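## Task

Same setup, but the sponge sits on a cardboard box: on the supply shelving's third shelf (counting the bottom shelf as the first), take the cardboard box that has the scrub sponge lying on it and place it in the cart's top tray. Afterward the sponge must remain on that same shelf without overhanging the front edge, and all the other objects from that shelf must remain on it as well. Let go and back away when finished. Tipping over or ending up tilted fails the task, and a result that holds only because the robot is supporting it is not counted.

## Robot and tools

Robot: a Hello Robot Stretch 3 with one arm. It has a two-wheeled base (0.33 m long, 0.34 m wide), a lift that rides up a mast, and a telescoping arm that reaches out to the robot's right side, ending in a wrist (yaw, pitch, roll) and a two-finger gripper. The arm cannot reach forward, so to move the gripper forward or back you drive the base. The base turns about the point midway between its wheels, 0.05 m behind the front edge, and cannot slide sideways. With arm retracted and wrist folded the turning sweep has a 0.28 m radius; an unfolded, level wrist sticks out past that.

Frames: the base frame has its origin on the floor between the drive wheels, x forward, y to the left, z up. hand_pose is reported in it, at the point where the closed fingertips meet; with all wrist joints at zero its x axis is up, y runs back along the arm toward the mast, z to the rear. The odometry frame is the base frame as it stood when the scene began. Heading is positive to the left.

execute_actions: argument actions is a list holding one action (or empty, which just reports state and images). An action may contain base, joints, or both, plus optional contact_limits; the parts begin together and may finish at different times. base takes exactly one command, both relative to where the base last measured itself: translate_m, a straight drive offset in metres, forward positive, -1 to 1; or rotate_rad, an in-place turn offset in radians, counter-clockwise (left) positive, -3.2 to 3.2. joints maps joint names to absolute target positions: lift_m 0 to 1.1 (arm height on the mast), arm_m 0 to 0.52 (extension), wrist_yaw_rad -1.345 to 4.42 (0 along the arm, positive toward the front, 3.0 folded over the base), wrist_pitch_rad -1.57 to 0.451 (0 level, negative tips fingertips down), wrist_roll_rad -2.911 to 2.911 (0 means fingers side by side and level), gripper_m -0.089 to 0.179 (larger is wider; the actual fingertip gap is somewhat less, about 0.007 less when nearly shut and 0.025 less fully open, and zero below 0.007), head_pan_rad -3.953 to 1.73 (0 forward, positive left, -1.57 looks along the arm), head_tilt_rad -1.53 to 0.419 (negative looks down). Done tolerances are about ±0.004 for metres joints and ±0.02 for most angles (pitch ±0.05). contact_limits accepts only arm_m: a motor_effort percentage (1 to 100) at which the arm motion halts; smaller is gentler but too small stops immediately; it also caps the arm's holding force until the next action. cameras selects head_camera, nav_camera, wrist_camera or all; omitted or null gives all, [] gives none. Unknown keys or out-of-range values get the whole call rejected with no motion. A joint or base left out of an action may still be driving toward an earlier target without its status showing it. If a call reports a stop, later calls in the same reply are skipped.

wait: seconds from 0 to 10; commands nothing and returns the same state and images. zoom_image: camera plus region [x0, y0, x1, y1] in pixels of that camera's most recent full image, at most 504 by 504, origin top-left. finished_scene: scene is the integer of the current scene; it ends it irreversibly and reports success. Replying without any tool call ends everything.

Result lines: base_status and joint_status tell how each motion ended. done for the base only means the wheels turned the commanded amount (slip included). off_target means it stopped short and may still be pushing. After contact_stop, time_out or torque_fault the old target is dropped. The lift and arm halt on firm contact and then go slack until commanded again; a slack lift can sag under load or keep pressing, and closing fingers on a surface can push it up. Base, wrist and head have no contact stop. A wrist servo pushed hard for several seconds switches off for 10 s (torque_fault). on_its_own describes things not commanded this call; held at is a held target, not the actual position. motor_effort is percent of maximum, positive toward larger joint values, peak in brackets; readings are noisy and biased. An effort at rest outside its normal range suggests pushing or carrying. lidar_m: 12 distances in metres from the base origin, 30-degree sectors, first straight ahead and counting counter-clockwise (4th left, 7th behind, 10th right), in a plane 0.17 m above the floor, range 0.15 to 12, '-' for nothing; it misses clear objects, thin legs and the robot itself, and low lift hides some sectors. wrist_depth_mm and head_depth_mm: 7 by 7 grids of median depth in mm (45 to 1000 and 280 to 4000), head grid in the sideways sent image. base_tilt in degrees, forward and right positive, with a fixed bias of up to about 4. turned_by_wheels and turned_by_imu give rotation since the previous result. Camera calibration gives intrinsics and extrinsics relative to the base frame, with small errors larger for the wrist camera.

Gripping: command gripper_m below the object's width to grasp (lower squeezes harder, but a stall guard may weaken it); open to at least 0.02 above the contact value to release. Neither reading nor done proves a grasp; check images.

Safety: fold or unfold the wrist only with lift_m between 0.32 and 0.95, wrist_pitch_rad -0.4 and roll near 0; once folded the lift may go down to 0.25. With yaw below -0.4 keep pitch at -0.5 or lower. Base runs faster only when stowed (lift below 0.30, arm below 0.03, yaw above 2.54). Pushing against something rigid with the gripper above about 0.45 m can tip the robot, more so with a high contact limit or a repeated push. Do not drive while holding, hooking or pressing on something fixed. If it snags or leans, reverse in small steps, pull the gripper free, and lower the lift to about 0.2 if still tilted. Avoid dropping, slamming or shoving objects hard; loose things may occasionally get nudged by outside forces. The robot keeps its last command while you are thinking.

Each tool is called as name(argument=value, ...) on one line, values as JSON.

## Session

execute_actions(actions=[])

Scene clock: 0.00 s.
base_odometry: x=+0.000 y=+0.000 heading=+0.000 (m, m, rad; odometry frame)
turned_by_wheels: +0.000 (rad since the last result)
turned_by_imu: +0.000 (rad since the last result)
base_tilt: forward=+0.7 right=+1.2 (deg)
lidar_m: 2.36 2.33 1.47 1.29 1.55 1.39 2.16 1.68 1.96 2.26 1.91 2.28
head_depth_mm: 1910 2785 3120 3099 3126 3075 2350 / 1895 2789 3109 3096 3060 3025 2362 / 1810 2762 2956 2937 2961 2908 2374 / 1735 2752 2819 2788 2797 2790 2384 / 1722 2654 2677 2671 2356 2324 2305 / 1717 2557 2589 2569 2262 2238 2194 / 1719 2455 2483 2462 2179 2164 2135
base_status: not commanded
joint_positions: lift_m=+0.475 arm_m=-0.003 wrist_yaw_rad=+2.934 wrist_pitch_rad=-0.501 wrist_roll_rad=+0.004 gripper_m=+0.037 head_pan_rad=-0.013 head_tilt_rad=+0.005
joint_status: not commanded
motor_effort: left_wheel=+0 right_wheel=+0 lift_m=+25 arm_m=+0 wrist_yaw_rad=+1 wrist_pitch_rad=+5 wrist_roll_rad=+1 gripper_m=+0 head_pan_rad=+1 head_tilt_rad=+3 (%)
hand_pose: x=+0.0227 y=+0.0664 z=+0.4697 quat_wxyz=(+0.246, +0.701, +0.103, +0.662) (m; base frame)
wrist_depth_mm: - - - - - - - / - - - - - - - / - - - - - - - / 914 873 924 959 947 964 965 / 754 770 818 785 807 806 792 / 677 673 - 676 683 688 695 / 570 579 - 589 586 592 614
pictures: head_camera (sideways: a quarter turn clockwise sets it upright), nav_camera (sideways: a quarter turn counterclockwise sets it upright), wrist_camera
camera_calibration (this result's frames):
head_camera: T_world_to_cam=[[0.0267379, 0.00714219, -0.999617, 1.32228], [-0.017556, 0.999824, 0.00667408, -0.0061691], [0.999488, 0.0173708, 0.0268585, -0.0820923], [0, 0, 0, 1]] pos_world=[0.0465872, -0.00184993, 1.32401]
nav_camera: T_world_to_cam=[[0.00736882, 0.0192532, 0.999787, -1.26324], [-0.0470235, -0.998702, 0.0195789, 0.0306057], [0.998867, -0.0471578, -0.00645391, -0.0365604], [0, 0, 0, 1]] pos_world=[0.0472667, 0.0531633, 1.26214]
wrist_camera: T_world_to_cam=[[0.986115, -0.164832, 0.0202084, -0.0172717], [-0.0901185, -0.633367, -0.768586, 0.440645], [0.139487, 0.756093, -0.639427, 0.41137], [0, 0, 0, 1]] pos_world=[-0.000638557, -0.0347912, 0.602064]
Images, in order (width x height): head_camera 896x504, nav_camera 672x504, wrist_camera 644x364.

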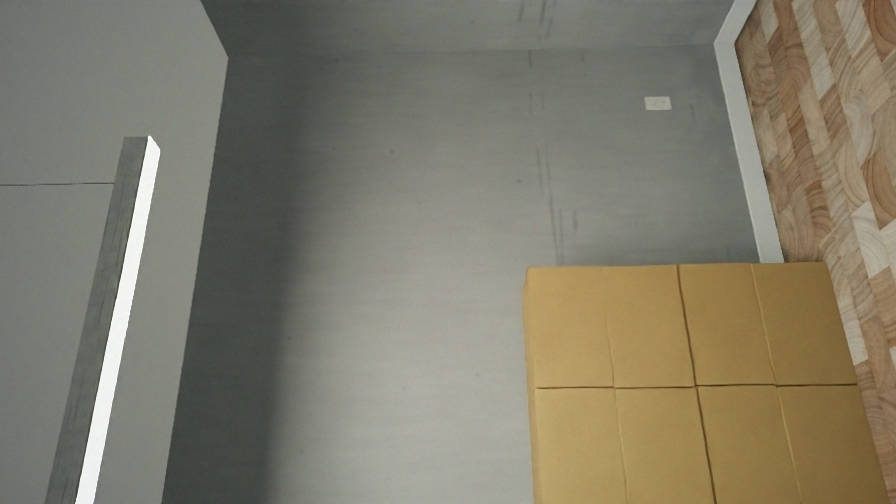

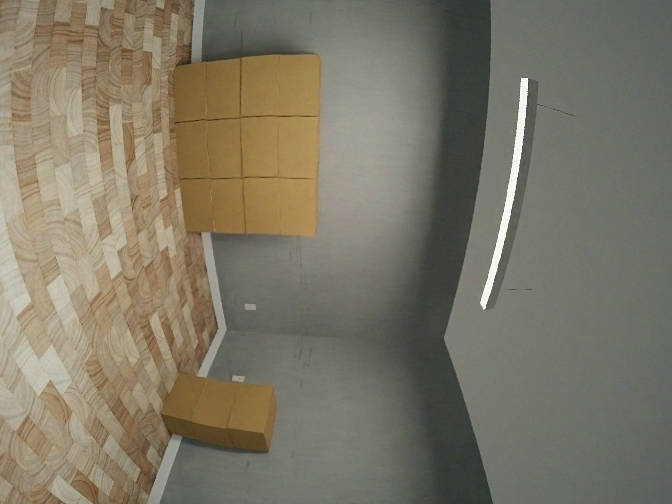

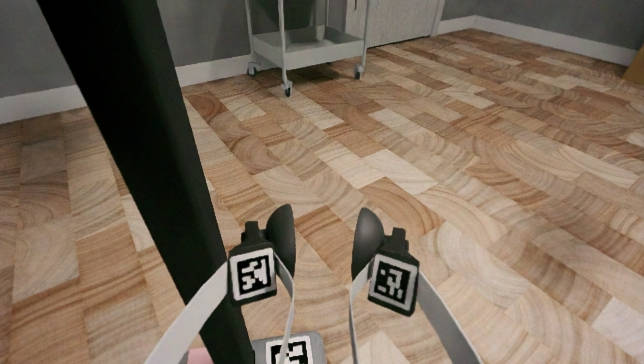

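Cart is on the left.

execute_actions(actions=[{"joints":{"head_pan_rad":1.5,"head_tilt_rad":-0.5,"lift_m":0.27}}], cameras=["head_camera","nav_camera"])

execute_actions(actions=[{"joints":{"head_pan_rad":-2.4,"head_tilt_rad":-0.35}}], cameras=["head_camera","nav_camera"])

Scene clock: 6.93 s.
base_odometry: x=+0.000 y=+0.000 heading=+0.000 (m, m, rad; odometry frame)
turned_by_wheels: +0.000 (rad since the last result)
turned_by_imu: -0.001 (rad since the last result)
base_tilt: forward=+0.7 right=+1.2 (deg)
lidar_m: 2.36 2.32 1.48 1.29 1.54 1.39 2.16 1.68 1.96 2.27 1.91 2.27
head_depth_mm: 1708 1877 2069 2320 2024 1596 1324 / 1622 1765 1891 1688 1898 1598 1326 / 1551 1679 1786 1726 1818 1602 1338 / 1470 1594 1698 1670 1826 1617 1331 / 1406 1513 1628 1765 1894 1621 1339 / 1344 1439 1550 1676 1831 1630 1346 / 1285 1373 1477 1595 1728 1633 1350
base_status: not commanded
joint_positions: lift_m=+0.271 arm_m=-0.003 wrist_yaw_rad=+2.934 wrist_pitch_rad=-0.502 wrist_roll_rad=+0.004 gripper_m=+0.037 head_pan_rad=+1.493 head_tilt_rad=-0.493
joint_status: all done
motor_effort: left_wheel=+0(0) right_wheel=+0(0) lift_m=+12(19) arm_m=+0(0) wrist_yaw_rad=+1(0) wrist_pitch_rad=+5(5) wrist_roll_rad=+0(0) gripper_m=+0(0) head_pan_rad=+3(46) head_tilt_rad=-4(35) (%)
hand_pose: x=+0.0226 y=+0.0663 z=+0.2648 quat_wxyz=(+0.246, +0.701, +0.104, +0.662) (m; base frame)
wrist_depth_mm: - - - - - - - / - - - - - - - / 752 - 792 792 796 799 817 / 614 582 610 619 630 622 637 / 511 507 542 538 521 525 538 / 447 - - 443 462 447 453 / - - - - 389 392 391
pictures: head_camera (sideways: a quarter turn clockwise sets it upright), nav_camera (sideways: a quarter turn counterclockwise sets it upright)
camera_calibration (this result's frames):
head_camera: T_world_to_cam=[[-0.0428822, -0.452612, -0.890676, 1.18025], [-0.99833, 0.0539547, 0.0206473, -0.0183688], [0.038711, 0.890074, -0.45417, 0.549872], [0, 0, 0, 1]] pos_world=[0.0109872, 0.045757, 1.30133]
nav_camera: T_world_to_cam=[[0.0184298, 0.484337, 0.874688, -1.09982], [0.994632, -0.097974, 0.0332936, 0.00641402], [0.101822, 0.869379, -0.483542, 0.589866], [0, 0, 0, 1]] pos_world=[-0.0461713, 0.0204963, 1.24701]
Images, in order (width x height): head_camera 896x504, nav_camera 672x504.

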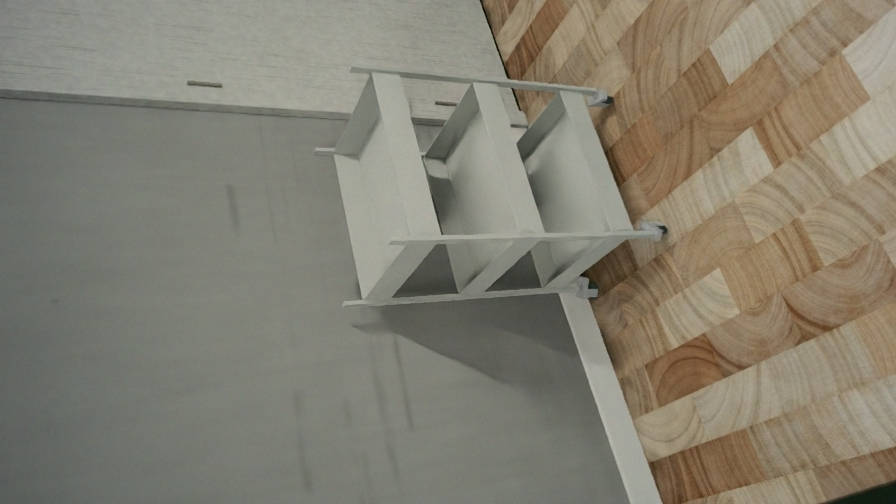

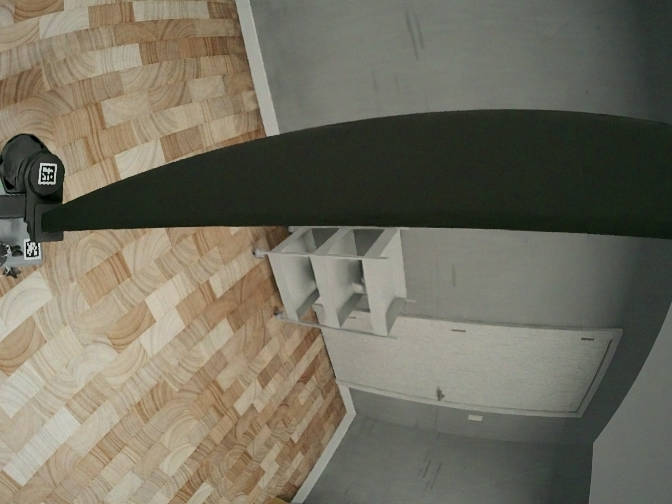

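Scene clock: 9.13 s.
base_odometry: x=+0.000 y=+0.000 heading=+0.000 (m, m, rad; odometry frame)
turned_by_wheels: +0.000 (rad since the last result)
turned_by_imu: +0.000 (rad since the last result)
base_tilt: forward=+0.7 right=+1.2 (deg)
lidar_m: 2.37 2.32 1.48 1.28 1.54 1.39 2.16 1.69 1.97 2.26 1.91 2.27
head_depth_mm: 1769 1854 1977 2085 2209 1845 1471 / 1798 1887 2017 2158 2266 1838 1464 / 1823 1678 1783 1951 2066 1856 1481 / 1885 2019 2093 2243 2229 1849 1479 / 1954 2102 2178 2284 2270 1864 1486 / 2018 2132 2161 2213 2249 1881 1497 / 1813 1868 1975 2604 2425 1881 1498
base_status: not commanded
joint_positions: lift_m=+0.271 arm_m=-0.003 wrist_yaw_rad=+2.934 wrist_pitch_rad=-0.502 wrist_roll_rad=+0.004 gripper_m=+0.037 head_pan_rad=-2.393 head_tilt_rad=-0.359
joint_status: all done
motor_effort: left_wheel=+0(0) right_wheel=+0(0) lift_m=+12(12) arm_m=+1(0) wrist_yaw_rad=+1(0) wrist_pitch_rad=+5(5) wrist_roll_rad=+0(1) gripper_m=+0(0) head_pan_rad=-3(45) head_tilt_rad=+4(22) (%)
hand_pose: x=+0.0226 y=+0.0663 z=+0.2648 quat_wxyz=(+0.246, +0.701, +0.104, +0.662) (m; base frame)
wrist_depth_mm: - - - - - - - / - - - - - - - / 751 - 760 783 781 798 832 / 600 605 626 622 646 638 640 / 497 505 557 534 511 534 532 / 443 - - 444 455 452 457 / - - - - 388 390 395
pictures: head_camera (sideways: a quarter turn clockwise sets it upright), nav_camera (sideways: a quarter turn counterclockwise sets it upright)
camera_calibration (this result's frames):
head_camera: T_world_to_cam=[[0.247796, 0.220066, -0.943487, 1.24739], [0.699861, -0.71407, 0.0172551, -0.0243149], [-0.669919, -0.664586, -0.330959, 0.393858], [0, 0, 0, 1]] pos_world=[-0.0282274, -0.0301179, 1.30766]
nav_camera: T_world_to_cam=[[-0.252661, -0.261243, 0.931619, -1.17245], [-0.662334, 0.748597, 0.0302907, 0.0204254], [-0.70532, -0.609389, -0.362171, 0.436851], [0, 0, 0, 1]] pos_world=[0.0254169, -0.0553708, 1.24987]
Images, in order (width x height): head_camera 896x504, nav_camera 672x504.

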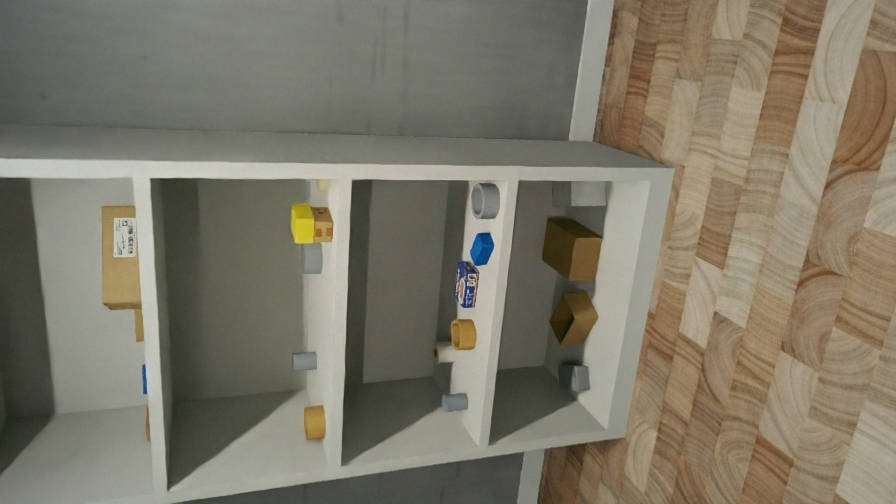

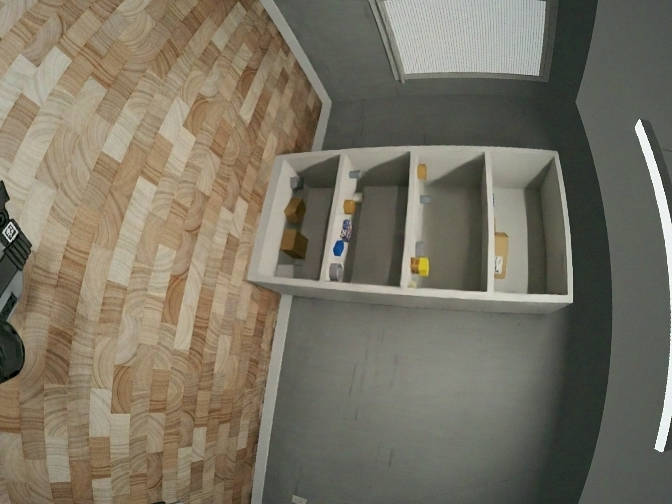

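execute_actions(actions=[{"base":{"rotate_rad":0.85}}], cameras=[])

execute_actions(actions=[{"base":{"translate_m":-1.0}}], cameras=[])

execute_actions(actions=[{"base":{"translate_m":-0.263}}], cameras=[])

execute_actions(actions=[{"base":{"rotate_rad":-1.915},"joints":{"head_pan_rad":-1.57,"head_tilt_rad":-0.45}}], cameras=["head_camera"])

execute_actions(actions=[{"joints":{"lift_m":0.9,"wrist_pitch_rad":-0.4}}], cameras=["nav_camera"])

Scene clock: 29.10 s.
base_odometry: x=+0.000 y=+0.000 heading=+0.850 (m, m, rad; odometry frame)
turned_by_wheels: +0.850 (rad since the last result)
turned_by_imu: +0.856 (rad since the last result)
base_tilt: forward=+0.7 right=+1.2 (deg)
lidar_m: 2.36 1.28 1.53 1.40 1.38 2.12 1.68 2.39 1.91 1.94 2.45 2.32
head_depth_mm: 2337 2472 2641 2834 2442 1833 1476 / 2240 2350 2534 2717 2457 1850 1478 / 2146 2275 2407 2578 2475 1848 1479 / 2070 2185 2324 2486 2485 1862 1486 / 1995 2109 2225 2352 2456 1872 1489 / 1926 2026 2143 2248 2374 1884 1495 / 1856 1961 2062 1910 1982 1882 1497
base_status: done
joint_positions: lift_m=+0.271 arm_m=-0.003 wrist_yaw_rad=+2.934 wrist_pitch_rad=-0.502 wrist_roll_rad=+0.004 gripper_m=+0.037 head_pan_rad=-2.393 head_tilt_rad=-0.358
joint_status: not commanded
motor_effort: left_wheel=-2(7) right_wheel=+2(6) lift_m=+12(12) arm_m=+0(1) wrist_yaw_rad=+1(1) wrist_pitch_rad=+5(5) wrist_roll_rad=+0(1) gripper_m=+1(0) head_pan_rad=-4(2) head_tilt_rad=+6(7) (%)
hand_pose: x=+0.0226 y=+0.0663 z=+0.2648 quat_wxyz=(+0.246, +0.701, +0.104, +0.662) (m; base frame)
wrist_depth_mm: - - - - - - - / - - - - - - - / 734 - 787 771 801 804 832 / 605 594 623 624 632 639 632 / 509 497 547 531 533 517 528 / 449 - - 445 460 448 452 / - - - - 390 389 392
pictures: none
No camera images: the call's "cameras" was empty. Leave "cameras" out to get every camera's image.

Scene clock: 34.03 s.
base_odometry: x=-0.660 y=-0.751 heading=+0.850 (m, m, rad; odometry frame)
turned_by_wheels: +0.000 (rad since the last result)
turned_by_imu: -0.007 (rad since the last result)
base_tilt: forward=+0.7 right=+1.2 (deg)
lidar_m: 2.46 2.08 1.46 1.50 1.30 0.73 0.95 1.10 1.82 1.71 1.93 3.23
head_depth_mm: 1621 1687 1767 1110 1178 1255 1339 / 1810 1920 2023 2145 2237 1848 1471 / 1763 1871 1974 2115 2251 1853 1476 / 1692 1789 1903 2018 2168 1863 1486 / 1626 1716 1812 1941 2064 1864 1493 / 1573 1653 1747 1861 1977 1886 1500 / 1526 1597 1674 1783 1883 1886 1503
base_status: done
joint_positions: lift_m=+0.271 arm_m=-0.003 wrist_yaw_rad=+2.934 wrist_pitch_rad=-0.503 wrist_roll_rad=+0.004 gripper_m=+0.037 head_pan_rad=-2.393 head_tilt_rad=-0.358
joint_status: not commanded
motor_effort: left_wheel=-1(10) right_wheel=+1(3) lift_m=+12(12) arm_m=+0(0) wrist_yaw_rad=+0(0) wrist_pitch_rad=+5(5) wrist_roll_rad=+0(0) gripper_m=+1(1) head_pan_rad=-3(4) head_tilt_rad=+5(5) (%)
hand_pose: x=+0.0226 y=+0.0662 z=+0.2647 quat_wxyz=(+0.246, +0.701, +0.104, +0.662) (m; base frame)
wrist_depth_mm: - - - - - - - / - - - - - - - / 753 - 745 772 772 806 810 / 591 583 619 626 631 634 631 / 505 511 552 534 524 534 529 / 443 - - 445 459 453 449 / - - - - 389 397 390
pictures: none
No camera images: the call's "cameras" was empty. Leave "cameras" out to get every camera's image.

Scene clock: 36.67 s.
base_odometry: x=-0.834 y=-0.949 heading=+0.850 (m, m, rad; odometry frame)
turned_by_wheels: +0.000 (rad since the last result)
turned_by_imu: -0.002 (rad since the last result)
base_tilt: forward=+0.7 right=+1.2 (deg)
lidar_m: 2.63 2.20 1.58 1.56 1.04 0.50 0.69 0.87 1.72 1.74 1.80 3.47
head_depth_mm: 722 800 852 839 996 1029 896 / 741 784 830 872 950 1018 1108 / 1640 1747 1856 1973 2115 1850 1475 / 1590 1688 1787 1906 2041 1855 1483 / 1532 1616 1713 1824 1948 1871 1490 / 1479 1555 1653 1747 1867 1870 1494 / 1434 1502 1590 1678 1784 1830 1505
base_status: done
joint_positions: lift_m=+0.271 arm_m=-0.003 wrist_yaw_rad=+2.934 wrist_pitch_rad=-0.503 wrist_roll_rad=+0.004 gripper_m=+0.037 head_pan_rad=-2.393 head_tilt_rad=-0.358
joint_status: not commanded
motor_effort: left_wheel=-2(10) right_wheel=+1(3) lift_m=+12(12) arm_m=+1(1) wrist_yaw_rad=+0(1) wrist_pitch_rad=+5(5) wrist_roll_rad=+0(0) gripper_m=+0(1) head_pan_rad=-4(4) head_tilt_rad=+5(5) (%)
hand_pose: x=+0.0226 y=+0.0662 z=+0.2647 quat_wxyz=(+0.246, +0.701, +0.104, +0.662) (m; base frame)
wrist_depth_mm: 815 - - - - - - / 869 - - - - - - / 741 - 773 767 793 812 807 / 593 590 617 632 619 646 636 / 499 514 550 528 517 525 534 / 447 - - 441 460 445 451 / - - - - 389 395 389
pictures: none
No camera images: the call's "cameras" was empty. Leave "cameras" out to get every camera's image.

Scene clock: 39.10 s.
base_odometry: x=-0.834 y=-0.949 heading=-1.065 (m, m, rad; odometry frame)
turned_by_wheels: -1.915 (rad since the last result)
turned_by_imu: -1.929 (rad since the last result)
base_tilt: forward=+0.7 right=+1.3 (deg)
lidar_m: 1.72 1.75 2.58 3.45 2.41 2.09 1.58 1.29 0.50 0.52 0.72 0.87
head_depth_mm: 467 466 466 488 526 583 1259 / 760 808 806 651 563 820 755 / 776 835 900 655 567 999 797 / 780 839 907 561 570 1001 797 / 786 844 911 712 574 1005 798 / 790 849 915 714 578 1011 822 / 795 855 926 760 582 1015 828
base_status: done
joint_positions: lift_m=+0.271 arm_m=-0.003 wrist_yaw_rad=+2.934 wrist_pitch_rad=-0.503 wrist_roll_rad=+0.004 gripper_m=+0.037 head_pan_rad=-1.577 head_tilt_rad=-0.445
joint_status: all done
motor_effort: left_wheel=+1(9) right_wheel=-1(5) lift_m=+12(12) arm_m=+0(0) wrist_yaw_rad=+1(0) wrist_pitch_rad=+5(5) wrist_roll_rad=+0(1) gripper_m=+0(1) head_pan_rad=+3(42) head_tilt_rad=-3(15) (%)
hand_pose: x=+0.0226 y=+0.0662 z=+0.2647 quat_wxyz=(+0.246, +0.701, +0.104, +0.662) (m; base frame)
wrist_depth_mm: - - - - - - - / - - - - - - - / 741 - 770 776 784 795 804 / 593 593 619 620 633 625 657 / 510 505 560 536 521 522 530 / 449 - - 446 456 446 449 / - - - - 388 390 397
pictures: head_camera (sideways: a quarter turn clockwise sets it upright)
camera_calibration (this result's frames):
head_camera: T_world_to_cam=[[0.0099748, 0.410687, -0.911722, 1.20738], [0.999632, 0.0189168, 0.0194577, -0.0290091], [0.0252379, -0.91158, -0.410347, 0.49293], [0, 0, 0, 1]] pos_world=[0.00451449, -0.0459611, 1.30363]
Images, in order (width x height): head_camera 896x504.

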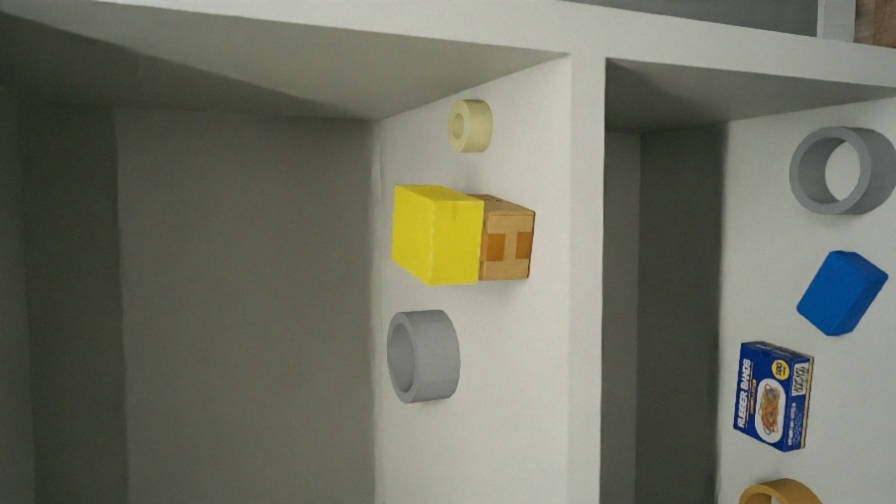

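Scene clock: 45.67 s.
base_odometry: x=-0.834 y=-0.949 heading=-1.065 (m, m, rad; odometry frame)
turned_by_wheels: +0.000 (rad since the last result)
turned_by_imu: -0.001 (rad since the last result)
base_tilt: forward=+0.7 right=+1.2 (deg)
lidar_m: 1.72 1.75 2.59 3.47 2.41 2.08 1.58 1.29 0.50 0.52 0.72 0.88
head_depth_mm: 466 466 467 490 526 583 653 / 755 807 807 650 564 820 754 / 778 831 898 654 567 995 802 / 780 839 907 560 571 1004 827 / 785 845 915 714 574 1005 804 / 790 848 918 712 578 1013 824 / 796 853 923 758 581 1017 828
base_status: not commanded
joint_positions: lift_m=+0.899 arm_m=-0.003 wrist_yaw_rad=+2.934 wrist_pitch_rad=-0.419 wrist_roll_rad=+0.004 gripper_m=+0.037 head_pan_rad=-1.577 head_tilt_rad=-0.445
joint_status: all done
motor_effort: left_wheel=+1(2) right_wheel=-2(2) lift_m=+34(35) arm_m=+1(0) wrist_yaw_rad=+0(0) wrist_pitch_rad=+6(7) wrist_roll_rad=+0(1) gripper_m=+1(0) head_pan_rad=+3(3) head_tilt_rad=-3(3) (%)
hand_pose: x=+0.0250 y=+0.0773 z=+0.9119 quat_wxyz=(+0.218, +0.704, +0.074, +0.671) (m; base frame)
wrist_depth_mm: - - - - - - - / - - - - - - - / - - - - - - - / - - - - - - - / - - - - - - - / - - - - - - - / - - - - - - -
pictures: nav_camera (sideways: a quarter turn counterclockwise sets it upright)
camera_calibration (this result's frames):
nav_camera: T_world_to_cam=[[0.01669, -0.441314, 0.897197, -1.12917], [-0.999092, 0.0278247, 0.0322719, 0.0199039], [-0.0392063, -0.896921, -0.440449, 0.534653], [0, 0, 0, 1]] pos_world=[0.0596934, -0.019333, 1.24794]
Images, in order (width x height): nav_camera 672x504.

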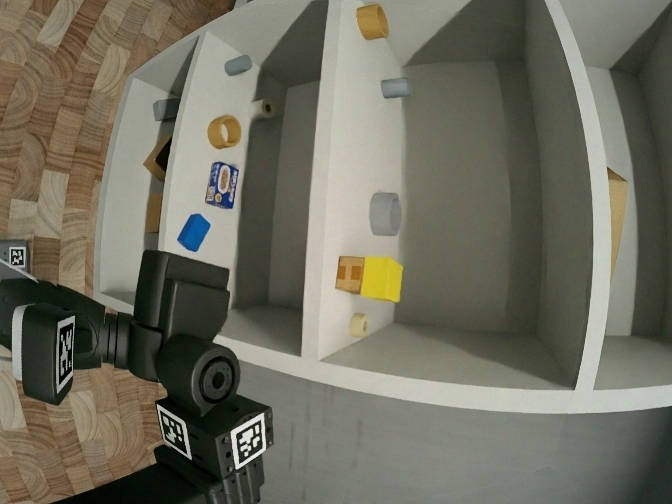

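execute_actions(actions=[{"base":{"translate_m":0.07},"joints":{"wrist_yaw_rad":-0.2,"gripper_m":0.135}}], cameras=[])

execute_actions(actions=[{"joints":{"wrist_pitch_rad":-0.15,"lift_m":1.0,"arm_m":0.08}}], cameras=["wrist_camera","head_camera"])

Scene clock: 62.67 s.
base_odometry: x=-0.800 y=-1.010 heading=-1.065 (m, m, rad; odometry frame)
turned_by_wheels: +0.000 (rad since the last result)
turned_by_imu: +0.000 (rad since the last result)
base_tilt: forward=+0.7 right=+1.2 (deg)
lidar_m: 1.65 1.69 2.49 3.46 2.47 2.16 1.65 1.30 0.52 0.69 0.89 0.82
head_depth_mm: 746 747 748 646 561 755 - / 776 831 898 618 563 1001 - / 780 837 904 564 568 999 775 / 783 841 909 714 570 1018 781 / 789 847 917 711 575 1009 821 / 793 855 920 749 577 1011 825 / 798 856 928 757 583 1015 820
base_status: done
joint_positions: lift_m=+0.899 arm_m=-0.003 wrist_yaw_rad=-0.196 wrist_pitch_rad=-0.419 wrist_roll_rad=+0.004 gripper_m=+0.135 head_pan_rad=-1.577 head_tilt_rad=-0.445
joint_status: all done
motor_effort: left_wheel=+1(6) right_wheel=-2(3) lift_m=+34(35) arm_m=+0(1) wrist_yaw_rad=-5(7) wrist_pitch_rad=+6(6) wrist_roll_rad=+1(1) gripper_m=+1(84) head_pan_rad=+3(4) head_tilt_rad=-4(3) (%)
hand_pose: x=-0.0653 y=-0.3621 z=+0.9119 quat_wxyz=(+0.673, +0.078, -0.704, -0.215) (m; base frame)
wrist_depth_mm: 259 268 253 253 283 235 706 / 214 217 225 237 242 261 785 / 660 682 722 721 353 836 883 / 737 768 775 802 360 926 994 / 627 723 702 702 365 - - / 558 - 576 567 427 - - / 495 500 485 497 518 - -
pictures: none
No camera images: the call's "cameras" was empty. Leave "cameras" out to get every camera's image.

Scene clock: 64.50 s.
base_odometry: x=-0.800 y=-1.010 heading=-1.065 (m, m, rad; odometry frame)
turned_by_wheels: +0.000 (rad since the last result)
turned_by_imu: +0.000 (rad since the last result)
base_tilt: forward=+0.7 right=+1.2 (deg)
lidar_m: 1.65 1.69 2.48 3.46 2.46 2.16 1.65 1.30 0.52 0.69 0.89 0.82
head_depth_mm: 747 746 748 - - - 752 / 773 833 895 - - - 788 / 778 835 902 781 - - 775 / 784 843 905 730 572 1004 787 / 788 846 915 710 573 1007 820 / 792 852 923 751 578 1009 826 / 797 860 928 757 581 1014 820
base_status: not commanded
joint_positions: lift_m=+0.999 arm_m=+0.080 wrist_yaw_rad=-0.197 wrist_pitch_rad=-0.171 wrist_roll_rad=+0.004 gripper_m=+0.135 head_pan_rad=-1.577 head_tilt_rad=-0.445
joint_status: all done
motor_effort: left_wheel=+2(2) right_wheel=-2(2) lift_m=+34(34) arm_m=+4(6) wrist_yaw_rad=-4(5) wrist_pitch_rad=+7(8) wrist_roll_rad=+0(1) gripper_m=+1(1) head_pan_rad=+3(4) head_tilt_rad=-2(4) (%)
hand_pose: x=-0.0701 y=-0.4681 z=+1.0709 quat_wxyz=(+0.694, -0.009, -0.708, -0.130) (m; base frame)
wrist_depth_mm: 499 514 530 553 347 208 161 / 527 540 550 576 347 209 169 / 549 574 596 602 348 210 180 / 455 412 377 264 351 209 755 / 321 345 293 241 323 205 819 / 247 - 248 245 260 214 873 / 205 203 205 216 221 232 967
pictures: head_camera (sideways: a quarter turn clockwise sets it upright), wrist_camera
camera_calibration (this result's frames):
head_camera: T_world_to_cam=[[0.00997494, 0.410687, -0.911722, 1.20738], [0.999632, 0.0189165, 0.0194577, -0.0290091], [0.0252376, -0.91158, -0.410347, 0.49293], [0, 0, 0, 1]] pos_world=[0.00451448, -0.0459611, 1.30363]
wrist_camera: T_world_to_cam=[[-0.986072, 0.163063, 0.0327438, -0.0242759], [0.0277718, 0.355543, -0.934247, 1.20441], [-0.163983, -0.920326, -0.35512, 0.102403], [0, 0, 0, 1]] pos_world=[-0.0405941, -0.330018, 1.16238]
Images, in order (width x height): head_camera 896x504, wrist_camera 644x364.

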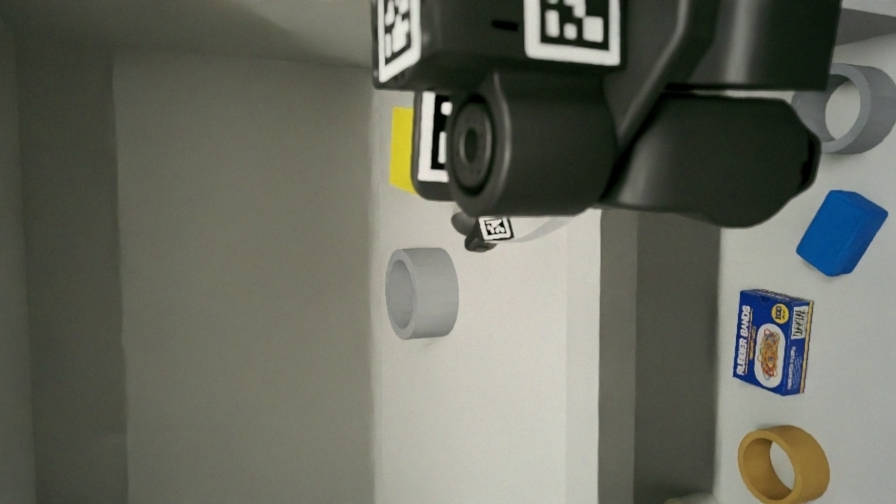

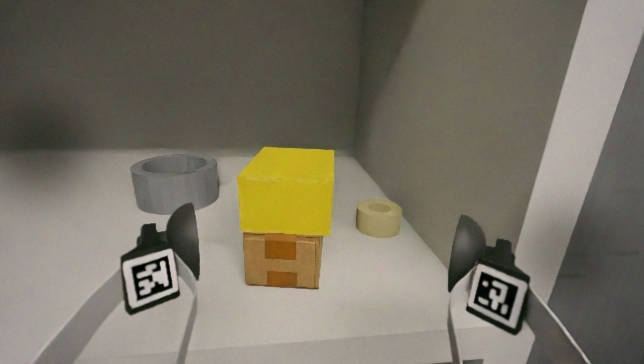

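execute_actions(actions=[{"base":{"translate_m":0.01},"joints":{"arm_m":0.205,"lift_m":0.982},"contact_limits":{"arm_m":15}}], cameras=["wrist_camera"])

Scene clock: 71.33 s.
base_odometry: x=-0.795 y=-1.019 heading=-1.065 (m, m, rad; odometry frame)
turned_by_wheels: +0.000 (rad since the last result)
turned_by_imu: -0.001 (rad since the last result)
base_tilt: forward=+0.7 right=+1.3 (deg)
lidar_m: 1.64 1.68 2.47 3.46 2.46 2.17 1.66 1.30 0.53 0.69 0.88 0.81
head_depth_mm: 756 786 787 - 631 793 751 / 777 833 882 - 1094 993 792 / 777 839 896 - - 997 814 / 784 842 909 703 571 1006 795 / 788 847 913 711 575 1009 822 / 793 853 923 750 578 1007 824 / 799 858 930 758 582 1001 817
base_status: done
joint_positions: lift_m=+0.983 arm_m=+0.205 wrist_yaw_rad=-0.198 wrist_pitch_rad=-0.171 wrist_roll_rad=+0.004 gripper_m=+0.135 head_pan_rad=-1.577 head_tilt_rad=-0.445
joint_status: all done
motor_effort: left_wheel=+2(5) right_wheel=-2(2) lift_m=+13(29) arm_m=+5(4) wrist_yaw_rad=-3(3) wrist_pitch_rad=+7(7) wrist_roll_rad=+1(1) gripper_m=+2(1) head_pan_rad=+4(3) head_tilt_rad=-2(2) (%)
contact_limits: arm_m 15 (drawing in: default 18, maximum 30; extending or still: default 26, maximum 43)
hand_pose: x=-0.0702 y=-0.5931 z=+1.0540 quat_wxyz=(+0.694, -0.010, -0.708, -0.130) (m; base frame)
wrist_depth_mm: 394 406 425 438 382 230 164 / 415 431 440 457 385 229 164 / 435 454 474 484 388 229 164 / 407 314 430 170 326 231 164 / 287 241 271 117 125 219 165 / 221 - 208 109 107 208 166 / 187 182 171 117 117 185 158
pictures: wrist_camera
camera_calibration (this result's frames):
wrist_camera: T_world_to_cam=[[-0.986004, 0.163474, 0.0327453, -0.00319639], [0.0279121, 0.355494, -0.934262, 1.2331], [-0.164368, -0.920272, -0.355082, -0.0186636], [0, 0, 0, 1]] pos_world=[-0.0406378, -0.455013, 1.14552]
Images, in order (width x height): wrist_camera 644x364.

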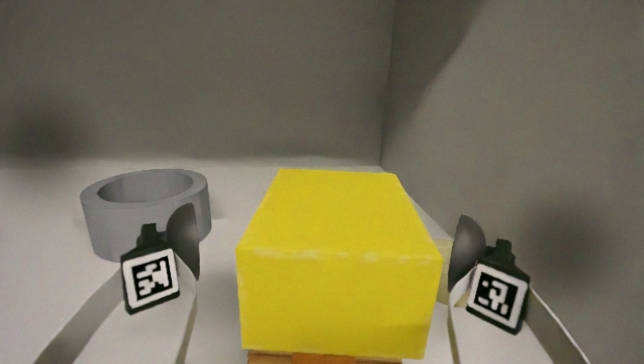

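execute_actions(actions=[{"base":{"translate_m":-0.005},"joints":{"gripper_m":0.03}}], cameras=[])

execute_actions(actions=[{"joints":{"lift_m":1.005}}], cameras=["wrist_camera"])

execute_actions(actions=[{"base":{"translate_m":0.24}}], cameras=["wrist_camera","head_camera"])

Scene clock: 82.23 s.
base_odometry: x=-0.797 y=-1.014 heading=-1.065 (m, m, rad; odometry frame)
turned_by_wheels: +0.000 (rad since the last result)
turned_by_imu: -0.001 (rad since the last result)
base_tilt: forward=+0.7 right=+1.2 (deg)
lidar_m: 1.64 1.69 2.47 3.47 2.46 2.16 1.65 1.30 0.52 0.69 0.88 0.81
head_depth_mm: 757 768 767 - 623 775 751 / 775 830 884 - 1097 995 794 / 779 836 897 - - 999 813 / 783 842 907 704 571 999 793 / 788 847 916 711 574 1007 821 / 793 854 921 751 578 1010 825 / 798 856 932 757 582 1002 819
base_status: done
joint_positions: lift_m=+0.983 arm_m=+0.205 wrist_yaw_rad=-0.198 wrist_pitch_rad=-0.171 wrist_roll_rad=+0.004 gripper_m=+0.031 head_pan_rad=-1.577 head_tilt_rad=-0.445
joint_status: all done
motor_effort: left_wheel=+2(2) right_wheel=-1(5) lift_m=+12(12) arm_m=+4(5) wrist_yaw_rad=-3(3) wrist_pitch_rad=+7(7) wrist_roll_rad=+1(0) gripper_m=-14(89) head_pan_rad=+2(4) head_tilt_rad=-3(3) (%)
hand_pose: x=-0.0703 y=-0.5931 z=+1.0540 quat_wxyz=(+0.694, -0.010, -0.708, -0.130) (m; base frame)
wrist_depth_mm: 403 408 422 442 374 222 158 / 419 428 446 460 373 224 159 / 438 454 473 489 375 225 159 / 410 317 430 170 343 224 159 / 277 244 122 116 135 225 159 / 223 225 112 109 107 214 161 / 182 183 171 117 176 191 161
pictures: none
No camera images: the call's "cameras" was empty. Leave "cameras" out to get every camera's image.

Scene clock: 83.20 s.
base_odometry: x=-0.797 y=-1.014 heading=-1.065 (m, m, rad; odometry frame)
turned_by_wheels: +0.000 (rad since the last result)
turned_by_imu: +0.000 (rad since the last result)
base_tilt: forward=+0.7 right=+1.3 (deg)
lidar_m: 1.65 1.69 2.48 3.46 2.46 2.16 1.65 1.30 0.52 0.69 0.88 0.81
head_depth_mm: 757 767 766 764 547 773 751 / 775 831 - - 788 994 793 / 777 840 887 - 1104 994 814 / 784 844 908 709 571 999 790 / 788 847 915 710 574 1006 823 / 793 852 921 751 578 1010 825 / 797 858 928 757 582 1004 818
base_status: not commanded
joint_positions: lift_m=+1.004 arm_m=+0.205 wrist_yaw_rad=-0.198 wrist_pitch_rad=-0.171 wrist_roll_rad=+0.004 gripper_m=+0.031 head_pan_rad=-1.577 head_tilt_rad=-0.445
joint_status: all done
motor_effort: left_wheel=+2(2) right_wheel=-1(1) lift_m=+35(36) arm_m=+5(5) wrist_yaw_rad=-3(3) wrist_pitch_rad=+7(7) wrist_roll_rad=+0(1) gripper_m=-14(14) head_pan_rad=+4(4) head_tilt_rad=-3(2) (%)
hand_pose: x=-0.0703 y=-0.5931 z=+1.0759 quat_wxyz=(+0.694, -0.010, -0.708, -0.130) (m; base frame)
wrist_depth_mm: 399 405 423 441 374 222 158 / 412 427 443 460 372 222 158 / 440 449 467 492 375 224 159 / 452 465 479 170 345 223 160 / 325 257 123 116 136 225 159 / 253 253 112 109 107 223 160 / 206 208 195 117 201 207 161
pictures: wrist_camera
camera_calibration (this result's frames):
wrist_camera: T_world_to_cam=[[-0.986002, 0.163489, 0.0327454, -0.00390653], [0.0279175, 0.355494, -0.934262, 1.25352], [-0.164383, -0.920269, -0.355082, -0.0109031], [0, 0, 0, 1]] pos_world=[-0.0406394, -0.455015, 1.16738]
Images, in order (width x height): wrist_camera 644x364.

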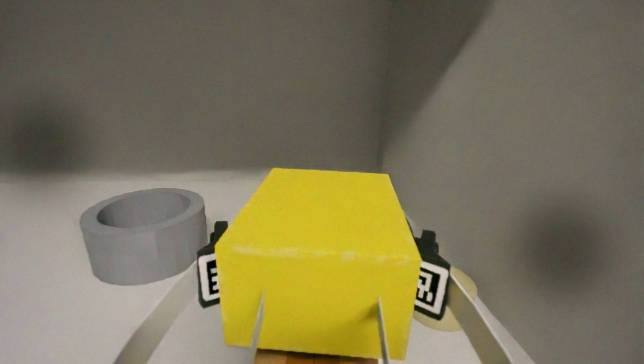

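Scene clock: 86.53 s.
base_odometry: x=-0.681 y=-1.224 heading=-1.065 (m, m, rad; odometry frame)
turned_by_wheels: +0.000 (rad since the last result)
turned_by_imu: +0.000 (rad since the last result)
base_tilt: forward=+0.7 right=+1.3 (deg)
lidar_m: 1.40 1.48 1.65 3.45 2.63 2.41 1.89 0.68 0.66 0.70 0.65 1.44
head_depth_mm: 780 836 880 694 551 992 775 / 785 840 - - 1098 993 811 / 787 847 898 - 1111 997 814 / 794 853 916 736 598 1001 812 / 798 858 925 745 602 977 819 / 804 864 924 752 605 995 825 / 806 869 929 753 609 978 829
base_status: done
joint_positions: lift_m=+1.004 arm_m=+0.205 wrist_yaw_rad=-0.198 wrist_pitch_rad=-0.171 wrist_roll_rad=+0.004 gripper_m=+0.031 head_pan_rad=-1.577 head_tilt_rad=-0.445
joint_status: not commanded
motor_effort: left_wheel=+1(6) right_wheel=-2(2) lift_m=+35(34) arm_m=+4(5) wrist_yaw_rad=-3(3) wrist_pitch_rad=+7(7) wrist_roll_rad=+1(1) gripper_m=-15(15) head_pan_rad=+4(3) head_tilt_rad=-2(2) (%)
hand_pose: x=-0.0703 y=-0.5931 z=+1.0759 quat_wxyz=(+0.694, -0.010, -0.708, -0.130) (m; base frame)
wrist_depth_mm: 405 421 431 445 462 476 394 / 427 437 452 474 491 505 391 / 445 465 482 499 513 521 399 / 315 477 485 169 512 491 394 / 304 330 123 116 136 365 367 / 251 257 112 109 107 274 232 / 207 209 197 117 201 219 213
pictures: head_camera (sideways: a quarter turn clockwise sets it upright), wrist_camera
camera_calibration (this result's frames):
head_camera: T_world_to_cam=[[0.00997495, 0.410687, -0.911722, 1.20738], [0.999632, 0.0189165, 0.0194577, -0.0290091], [0.0252376, -0.91158, -0.410347, 0.49293], [0, 0, 0, 1]] pos_world=[0.00451448, -0.0459611, 1.30363]
wrist_camera: T_world_to_cam=[[-0.986002, 0.163489, 0.0327453, -0.00390645], [0.0279176, 0.355494, -0.934262, 1.25352], [-0.164383, -0.920269, -0.355082, -0.0109031], [0, 0, 0, 1]] pos_world=[-0.0406394, -0.455015, 1.16738]
Images, in order (width x height): head_camera 896x504, wrist_camera 644x364.

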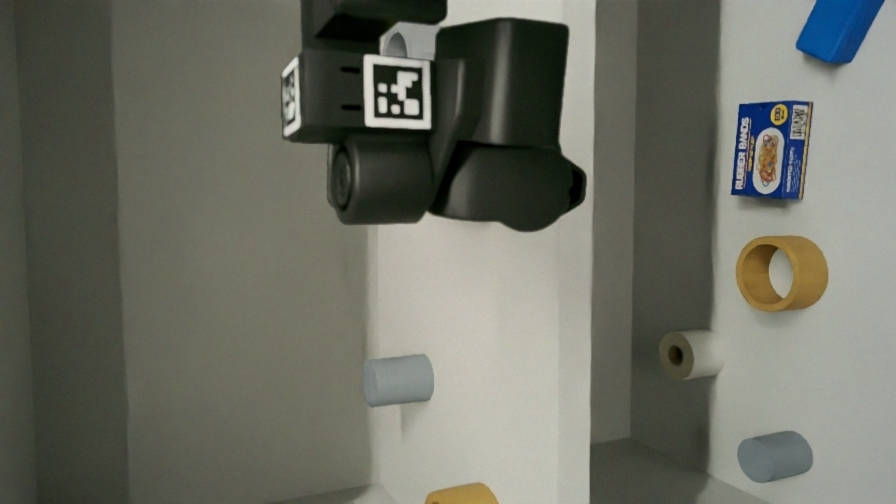

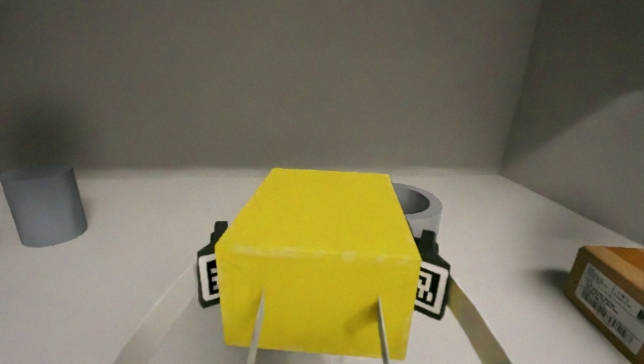

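execute_actions(actions=[{"joints":{"wrist_yaw_rad":0,"arm_m":0.245,"lift_m":0.95}}], cameras=["wrist_camera"])

Scene clock: 95.60 s.
base_odometry: x=-0.681 y=-1.224 heading=-1.065 (m, m, rad; odometry frame)
turned_by_wheels: +0.000 (rad since the last result)
turned_by_imu: -0.001 (rad since the last result)
base_tilt: forward=+0.7 right=+1.3 (deg)
lidar_m: 1.40 1.48 1.65 3.47 2.63 2.40 1.89 0.67 0.66 0.70 0.65 1.44
head_depth_mm: 779 835 900 - 825 990 777 / 783 842 905 - 1112 995 812 / 788 845 914 - 1128 997 816 / 793 853 920 740 599 1003 813 / 798 857 927 745 602 976 820 / 802 863 924 751 606 994 823 / 807 867 931 754 609 977 828
base_status: not commanded
joint_positions: lift_m=+0.951 arm_m=+0.245 wrist_yaw_rad=-0.003 wrist_pitch_rad=-0.171 wrist_roll_rad=+0.004 gripper_m=+0.031 head_pan_rad=-1.577 head_tilt_rad=-0.445
joint_status: all done
motor_effort: left_wheel=+1(1) right_wheel=-2(2) lift_m=+13(30) arm_m=+5(5) wrist_yaw_rad=+5(5) wrist_pitch_rad=+7(7) wrist_roll_rad=+0(1) gripper_m=-14(14) head_pan_rad=+3(3) head_tilt_rad=-3(3) (%)
hand_pose: x=-0.0223 y=-0.6379 z=+1.0220 quat_wxyz=(+0.703, +0.059, -0.706, -0.062) (m; base frame)
wrist_depth_mm: 421 425 413 407 403 393 384 / 432 445 437 430 425 411 408 / 427 447 458 458 453 436 429 / 323 292 336 169 328 246 354 / 228 232 123 116 135 219 241 / 176 178 111 109 106 190 192 / 143 144 136 117 140 152 154
pictures: wrist_camera
camera_calibration (this result's frames):
wrist_camera: T_world_to_cam=[[-0.999019, -0.0298192, 0.0327451, -0.0711761], [-0.0411949, 0.354201, -0.934262, 1.21545], [0.0162605, -0.934694, -0.355082, -0.0685874], [0, 0, 0, 1]] pos_world=[-0.0199208, -0.496742, 1.11352]
Images, in order (width x height): wrist_camera 644x364.

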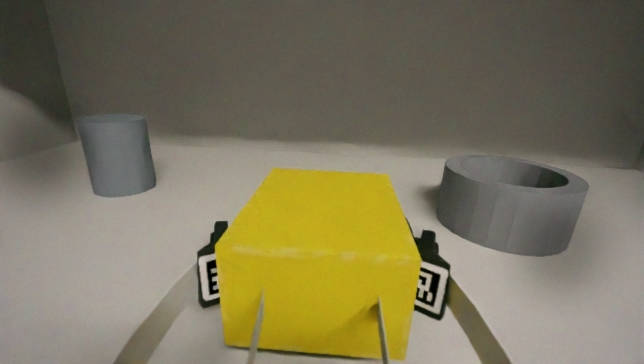

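execute_actions(actions=[{"joints":{"lift_m":0.937}}], cameras=["wrist_camera"])

execute_actions(actions=[{"joints":{"gripper_m":0.115}}], cameras=["wrist_camera"])

execute_actions(actions=[{"joints":{"arm_m":0.09,"lift_m":0.955}}], cameras=[])

execute_actions(actions=[{"base":{"translate_m":-0.24},"joints":{"wrist_pitch_rad":-0.3,"lift_m":0.985,"wrist_yaw_rad":-0.2}}], cameras=["wrist_camera"])

Scene clock: 105.60 s.
base_odometry: x=-0.681 y=-1.224 heading=-1.065 (m, m, rad; odometry frame)
turned_by_wheels: +0.000 (rad since the last result)
turned_by_imu: -0.001 (rad since the last result)
base_tilt: forward=+0.7 right=+1.3 (deg)
lidar_m: 1.40 1.48 1.65 3.45 2.63 2.42 1.89 0.68 0.66 0.70 0.65 1.44
head_depth_mm: 779 837 901 - 1093 989 777 / 783 840 905 - - 991 814 / 788 846 914 - - 995 816 / 792 852 919 740 599 1001 813 / 797 858 926 745 602 974 821 / 804 862 925 750 605 992 826 / 806 868 932 754 610 978 827
base_status: not commanded
joint_positions: lift_m=+0.938 arm_m=+0.245 wrist_yaw_rad=-0.003 wrist_pitch_rad=-0.171 wrist_roll_rad=+0.004 gripper_m=+0.031 head_pan_rad=-1.577 head_tilt_rad=-0.445
joint_status: all done
motor_effort: left_wheel=+1(1) right_wheel=-1(2) lift_m=+12(13) arm_m=+5(6) wrist_yaw_rad=+4(5) wrist_pitch_rad=+7(7) wrist_roll_rad=+1(0) gripper_m=-13(14) head_pan_rad=+2(3) head_tilt_rad=-3(3) (%)
hand_pose: x=-0.0223 y=-0.6379 z=+1.0090 quat_wxyz=(+0.703, +0.059, -0.706, -0.062) (m; base frame)
wrist_depth_mm: 415 421 416 407 399 394 388 / 436 449 443 432 421 416 408 / 408 289 457 447 442 430 432 / 288 281 299 169 294 216 288 / 203 207 123 116 135 213 217 / 157 159 111 108 107 170 171 / 128 128 122 117 125 136 137
pictures: wrist_camera
camera_calibration (this result's frames):
wrist_camera: T_world_to_cam=[[-0.999019, -0.0298191, 0.0327453, -0.0707507], [-0.041195, 0.354201, -0.934262, 1.2033], [0.0162605, -0.934694, -0.355082, -0.0732054], [0, 0, 0, 1]] pos_world=[-0.0199208, -0.496745, 1.10052]
Images, in order (width x height): wrist_camera 644x364.

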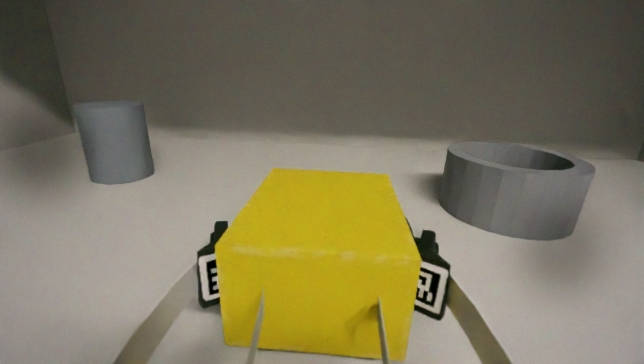

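Scene clock: 106.93 s.
base_odometry: x=-0.681 y=-1.224 heading=-1.065 (m, m, rad; odometry frame)
turned_by_wheels: +0.000 (rad since the last result)
turned_by_imu: +0.000 (rad since the last result)
base_tilt: forward=+0.7 right=+1.2 (deg)
lidar_m: 1.41 1.48 1.66 3.45 2.63 2.40 1.89 0.68 0.66 0.70 0.65 1.43
head_depth_mm: 780 835 900 - 1097 989 774 / 783 839 904 - - 993 811 / 787 846 911 - - 996 814 / 791 851 921 784 599 1001 811 / 799 858 926 746 602 974 820 / 802 860 924 751 606 995 825 / 807 870 933 753 612 975 828
base_status: not commanded
joint_positions: lift_m=+0.938 arm_m=+0.245 wrist_yaw_rad=-0.003 wrist_pitch_rad=-0.171 wrist_roll_rad=+0.004 gripper_m=+0.115 head_pan_rad=-1.577 head_tilt_rad=-0.445
joint_status: all done
motor_effort: left_wheel=+1(1) right_wheel=-2(1) lift_m=+13(12) arm_m=+5(5) wrist_yaw_rad=+5(4) wrist_pitch_rad=+7(7) wrist_roll_rad=+1(1) gripper_m=+0(84) head_pan_rad=+3(3) head_tilt_rad=-3(2) (%)
hand_pose: x=-0.0223 y=-0.6379 z=+1.0090 quat_wxyz=(+0.703, +0.059, -0.706, -0.062) (m; base frame)
wrist_depth_mm: 417 426 411 403 399 393 385 / 436 443 438 430 416 419 407 / 417 290 459 448 448 431 433 / 290 283 301 182 272 216 288 / 203 206 128 126 141 215 217 / 157 166 121 114 109 174 171 / 132 130 127 123 125 131 137
pictures: wrist_camera
camera_calibration (this result's frames):
wrist_camera: T_world_to_cam=[[-0.999019, -0.0298186, 0.0327452, -0.0707505], [-0.0411948, 0.354201, -0.934262, 1.2033], [0.01626, -0.934694, -0.355082, -0.0732052], [0, 0, 0, 1]] pos_world=[-0.0199209, -0.496745, 1.10052]
Images, in order (width x height): wrist_camera 644x364.

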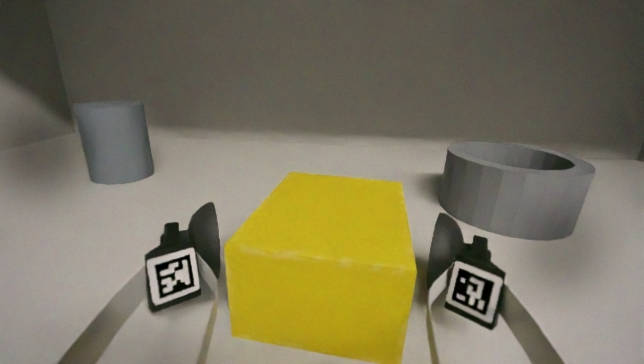

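Scene clock: 109.33 s.
base_odometry: x=-0.681 y=-1.224 heading=-1.065 (m, m, rad; odometry frame)
turned_by_wheels: +0.000 (rad since the last result)
turned_by_imu: +0.000 (rad since the last result)
base_tilt: forward=+0.7 right=+1.2 (deg)
lidar_m: 1.40 1.48 1.66 3.44 2.63 2.40 1.89 0.68 0.66 0.70 0.65 1.44
head_depth_mm: 780 835 899 707 - - - / 784 838 907 718 - - 773 / 789 844 912 665 - - - / 793 851 919 719 854 986 814 / 797 858 926 744 603 974 820 / 801 862 923 750 605 993 825 / 808 867 932 755 610 979 827
base_status: not commanded
joint_positions: lift_m=+0.954 arm_m=+0.090 wrist_yaw_rad=-0.003 wrist_pitch_rad=-0.171 wrist_roll_rad=+0.004 gripper_m=+0.115 head_pan_rad=-1.577 head_tilt_rad=-0.445
joint_status: all done
motor_effort: left_wheel=+1(2) right_wheel=-2(2) lift_m=+34(36) arm_m=-4(5) wrist_yaw_rad=+3(4) wrist_pitch_rad=+7(7) wrist_roll_rad=+1(1) gripper_m=+0(0) head_pan_rad=+3(5) head_tilt_rad=-2(3) (%)
hand_pose: x=-0.0221 y=-0.4839 z=+1.0259 quat_wxyz=(+0.703, +0.059, -0.706, -0.062) (m; base frame)
wrist_depth_mm: 438 553 559 544 530 532 517 / 442 585 573 565 568 555 505 / 451 526 544 596 589 573 500 / 308 344 351 270 363 366 356 / 235 240 247 249 254 260 260 / 201 200 196 192 192 202 198 / 458 664 660 654 668 675 187
pictures: none
No camera images: the call's "cameras" was empty. Leave "cameras" out to get every camera's image.

Scene clock: 112.73 s.
base_odometry: x=-0.797 y=-1.014 heading=-1.065 (m, m, rad; odometry frame)
turned_by_wheels: +0.000 (rad since the last result)
turned_by_imu: -0.002 (rad since the last result)
base_tilt: forward=+0.7 right=+1.3 (deg)
lidar_m: 1.64 1.69 2.48 3.46 2.47 2.16 1.66 1.30 0.52 0.69 0.88 0.82
head_depth_mm: 757 768 767 - - - 745 / 774 828 895 822 - - 793 / 779 837 903 782 - - 773 / 785 842 908 710 572 1002 790 / 787 847 914 712 575 1005 819 / 792 854 923 690 578 1012 824 / 797 857 928 648 582 1003 817
base_status: done
joint_positions: lift_m=+0.984 arm_m=+0.090 wrist_yaw_rad=-0.197 wrist_pitch_rad=-0.316 wrist_roll_rad=+0.004 gripper_m=+0.115 head_pan_rad=-1.577 head_tilt_rad=-0.445
joint_status: all done
motor_effort: left_wheel=+2(3) right_wheel=-1(5) lift_m=+35(35) arm_m=-4(3) wrist_yaw_rad=-4(7) wrist_pitch_rad=+5(5) wrist_roll_rad=+0(0) gripper_m=+1(1) head_pan_rad=+4(3) head_tilt_rad=-3(2) (%)
hand_pose: x=-0.0676 y=-0.4669 z=+1.0206 quat_wxyz=(+0.683, +0.042, -0.707, -0.180) (m; base frame)
wrist_depth_mm: 488 501 518 526 357 216 153 / 514 530 553 579 369 216 160 / 391 345 373 390 332 220 173 / 276 278 270 227 295 220 193 / 214 218 220 224 226 213 855 / 181 185 195 201 212 225 - / 590 616 638 644 389 273 -
pictures: wrist_camera
camera_calibration (this result's frames):
wrist_camera: T_world_to_cam=[[-0.987012, 0.158256, 0.0275949, -0.017376], [0.0532655, 0.484464, -0.873188, 1.15658], [-0.151556, -0.860377, -0.486602, 0.249096], [0, 0, 0, 1]] pos_world=[-0.0410041, -0.343255, 1.1316]
Images, in order (width x height): wrist_camera 644x364.

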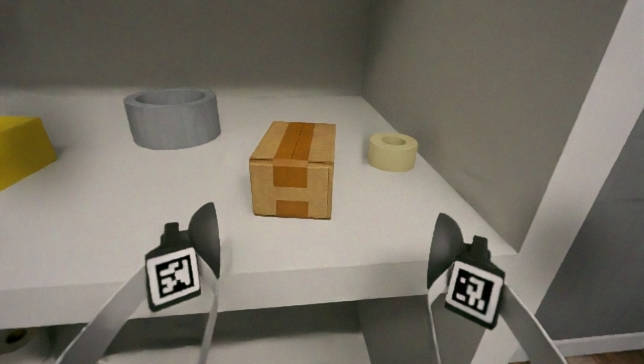

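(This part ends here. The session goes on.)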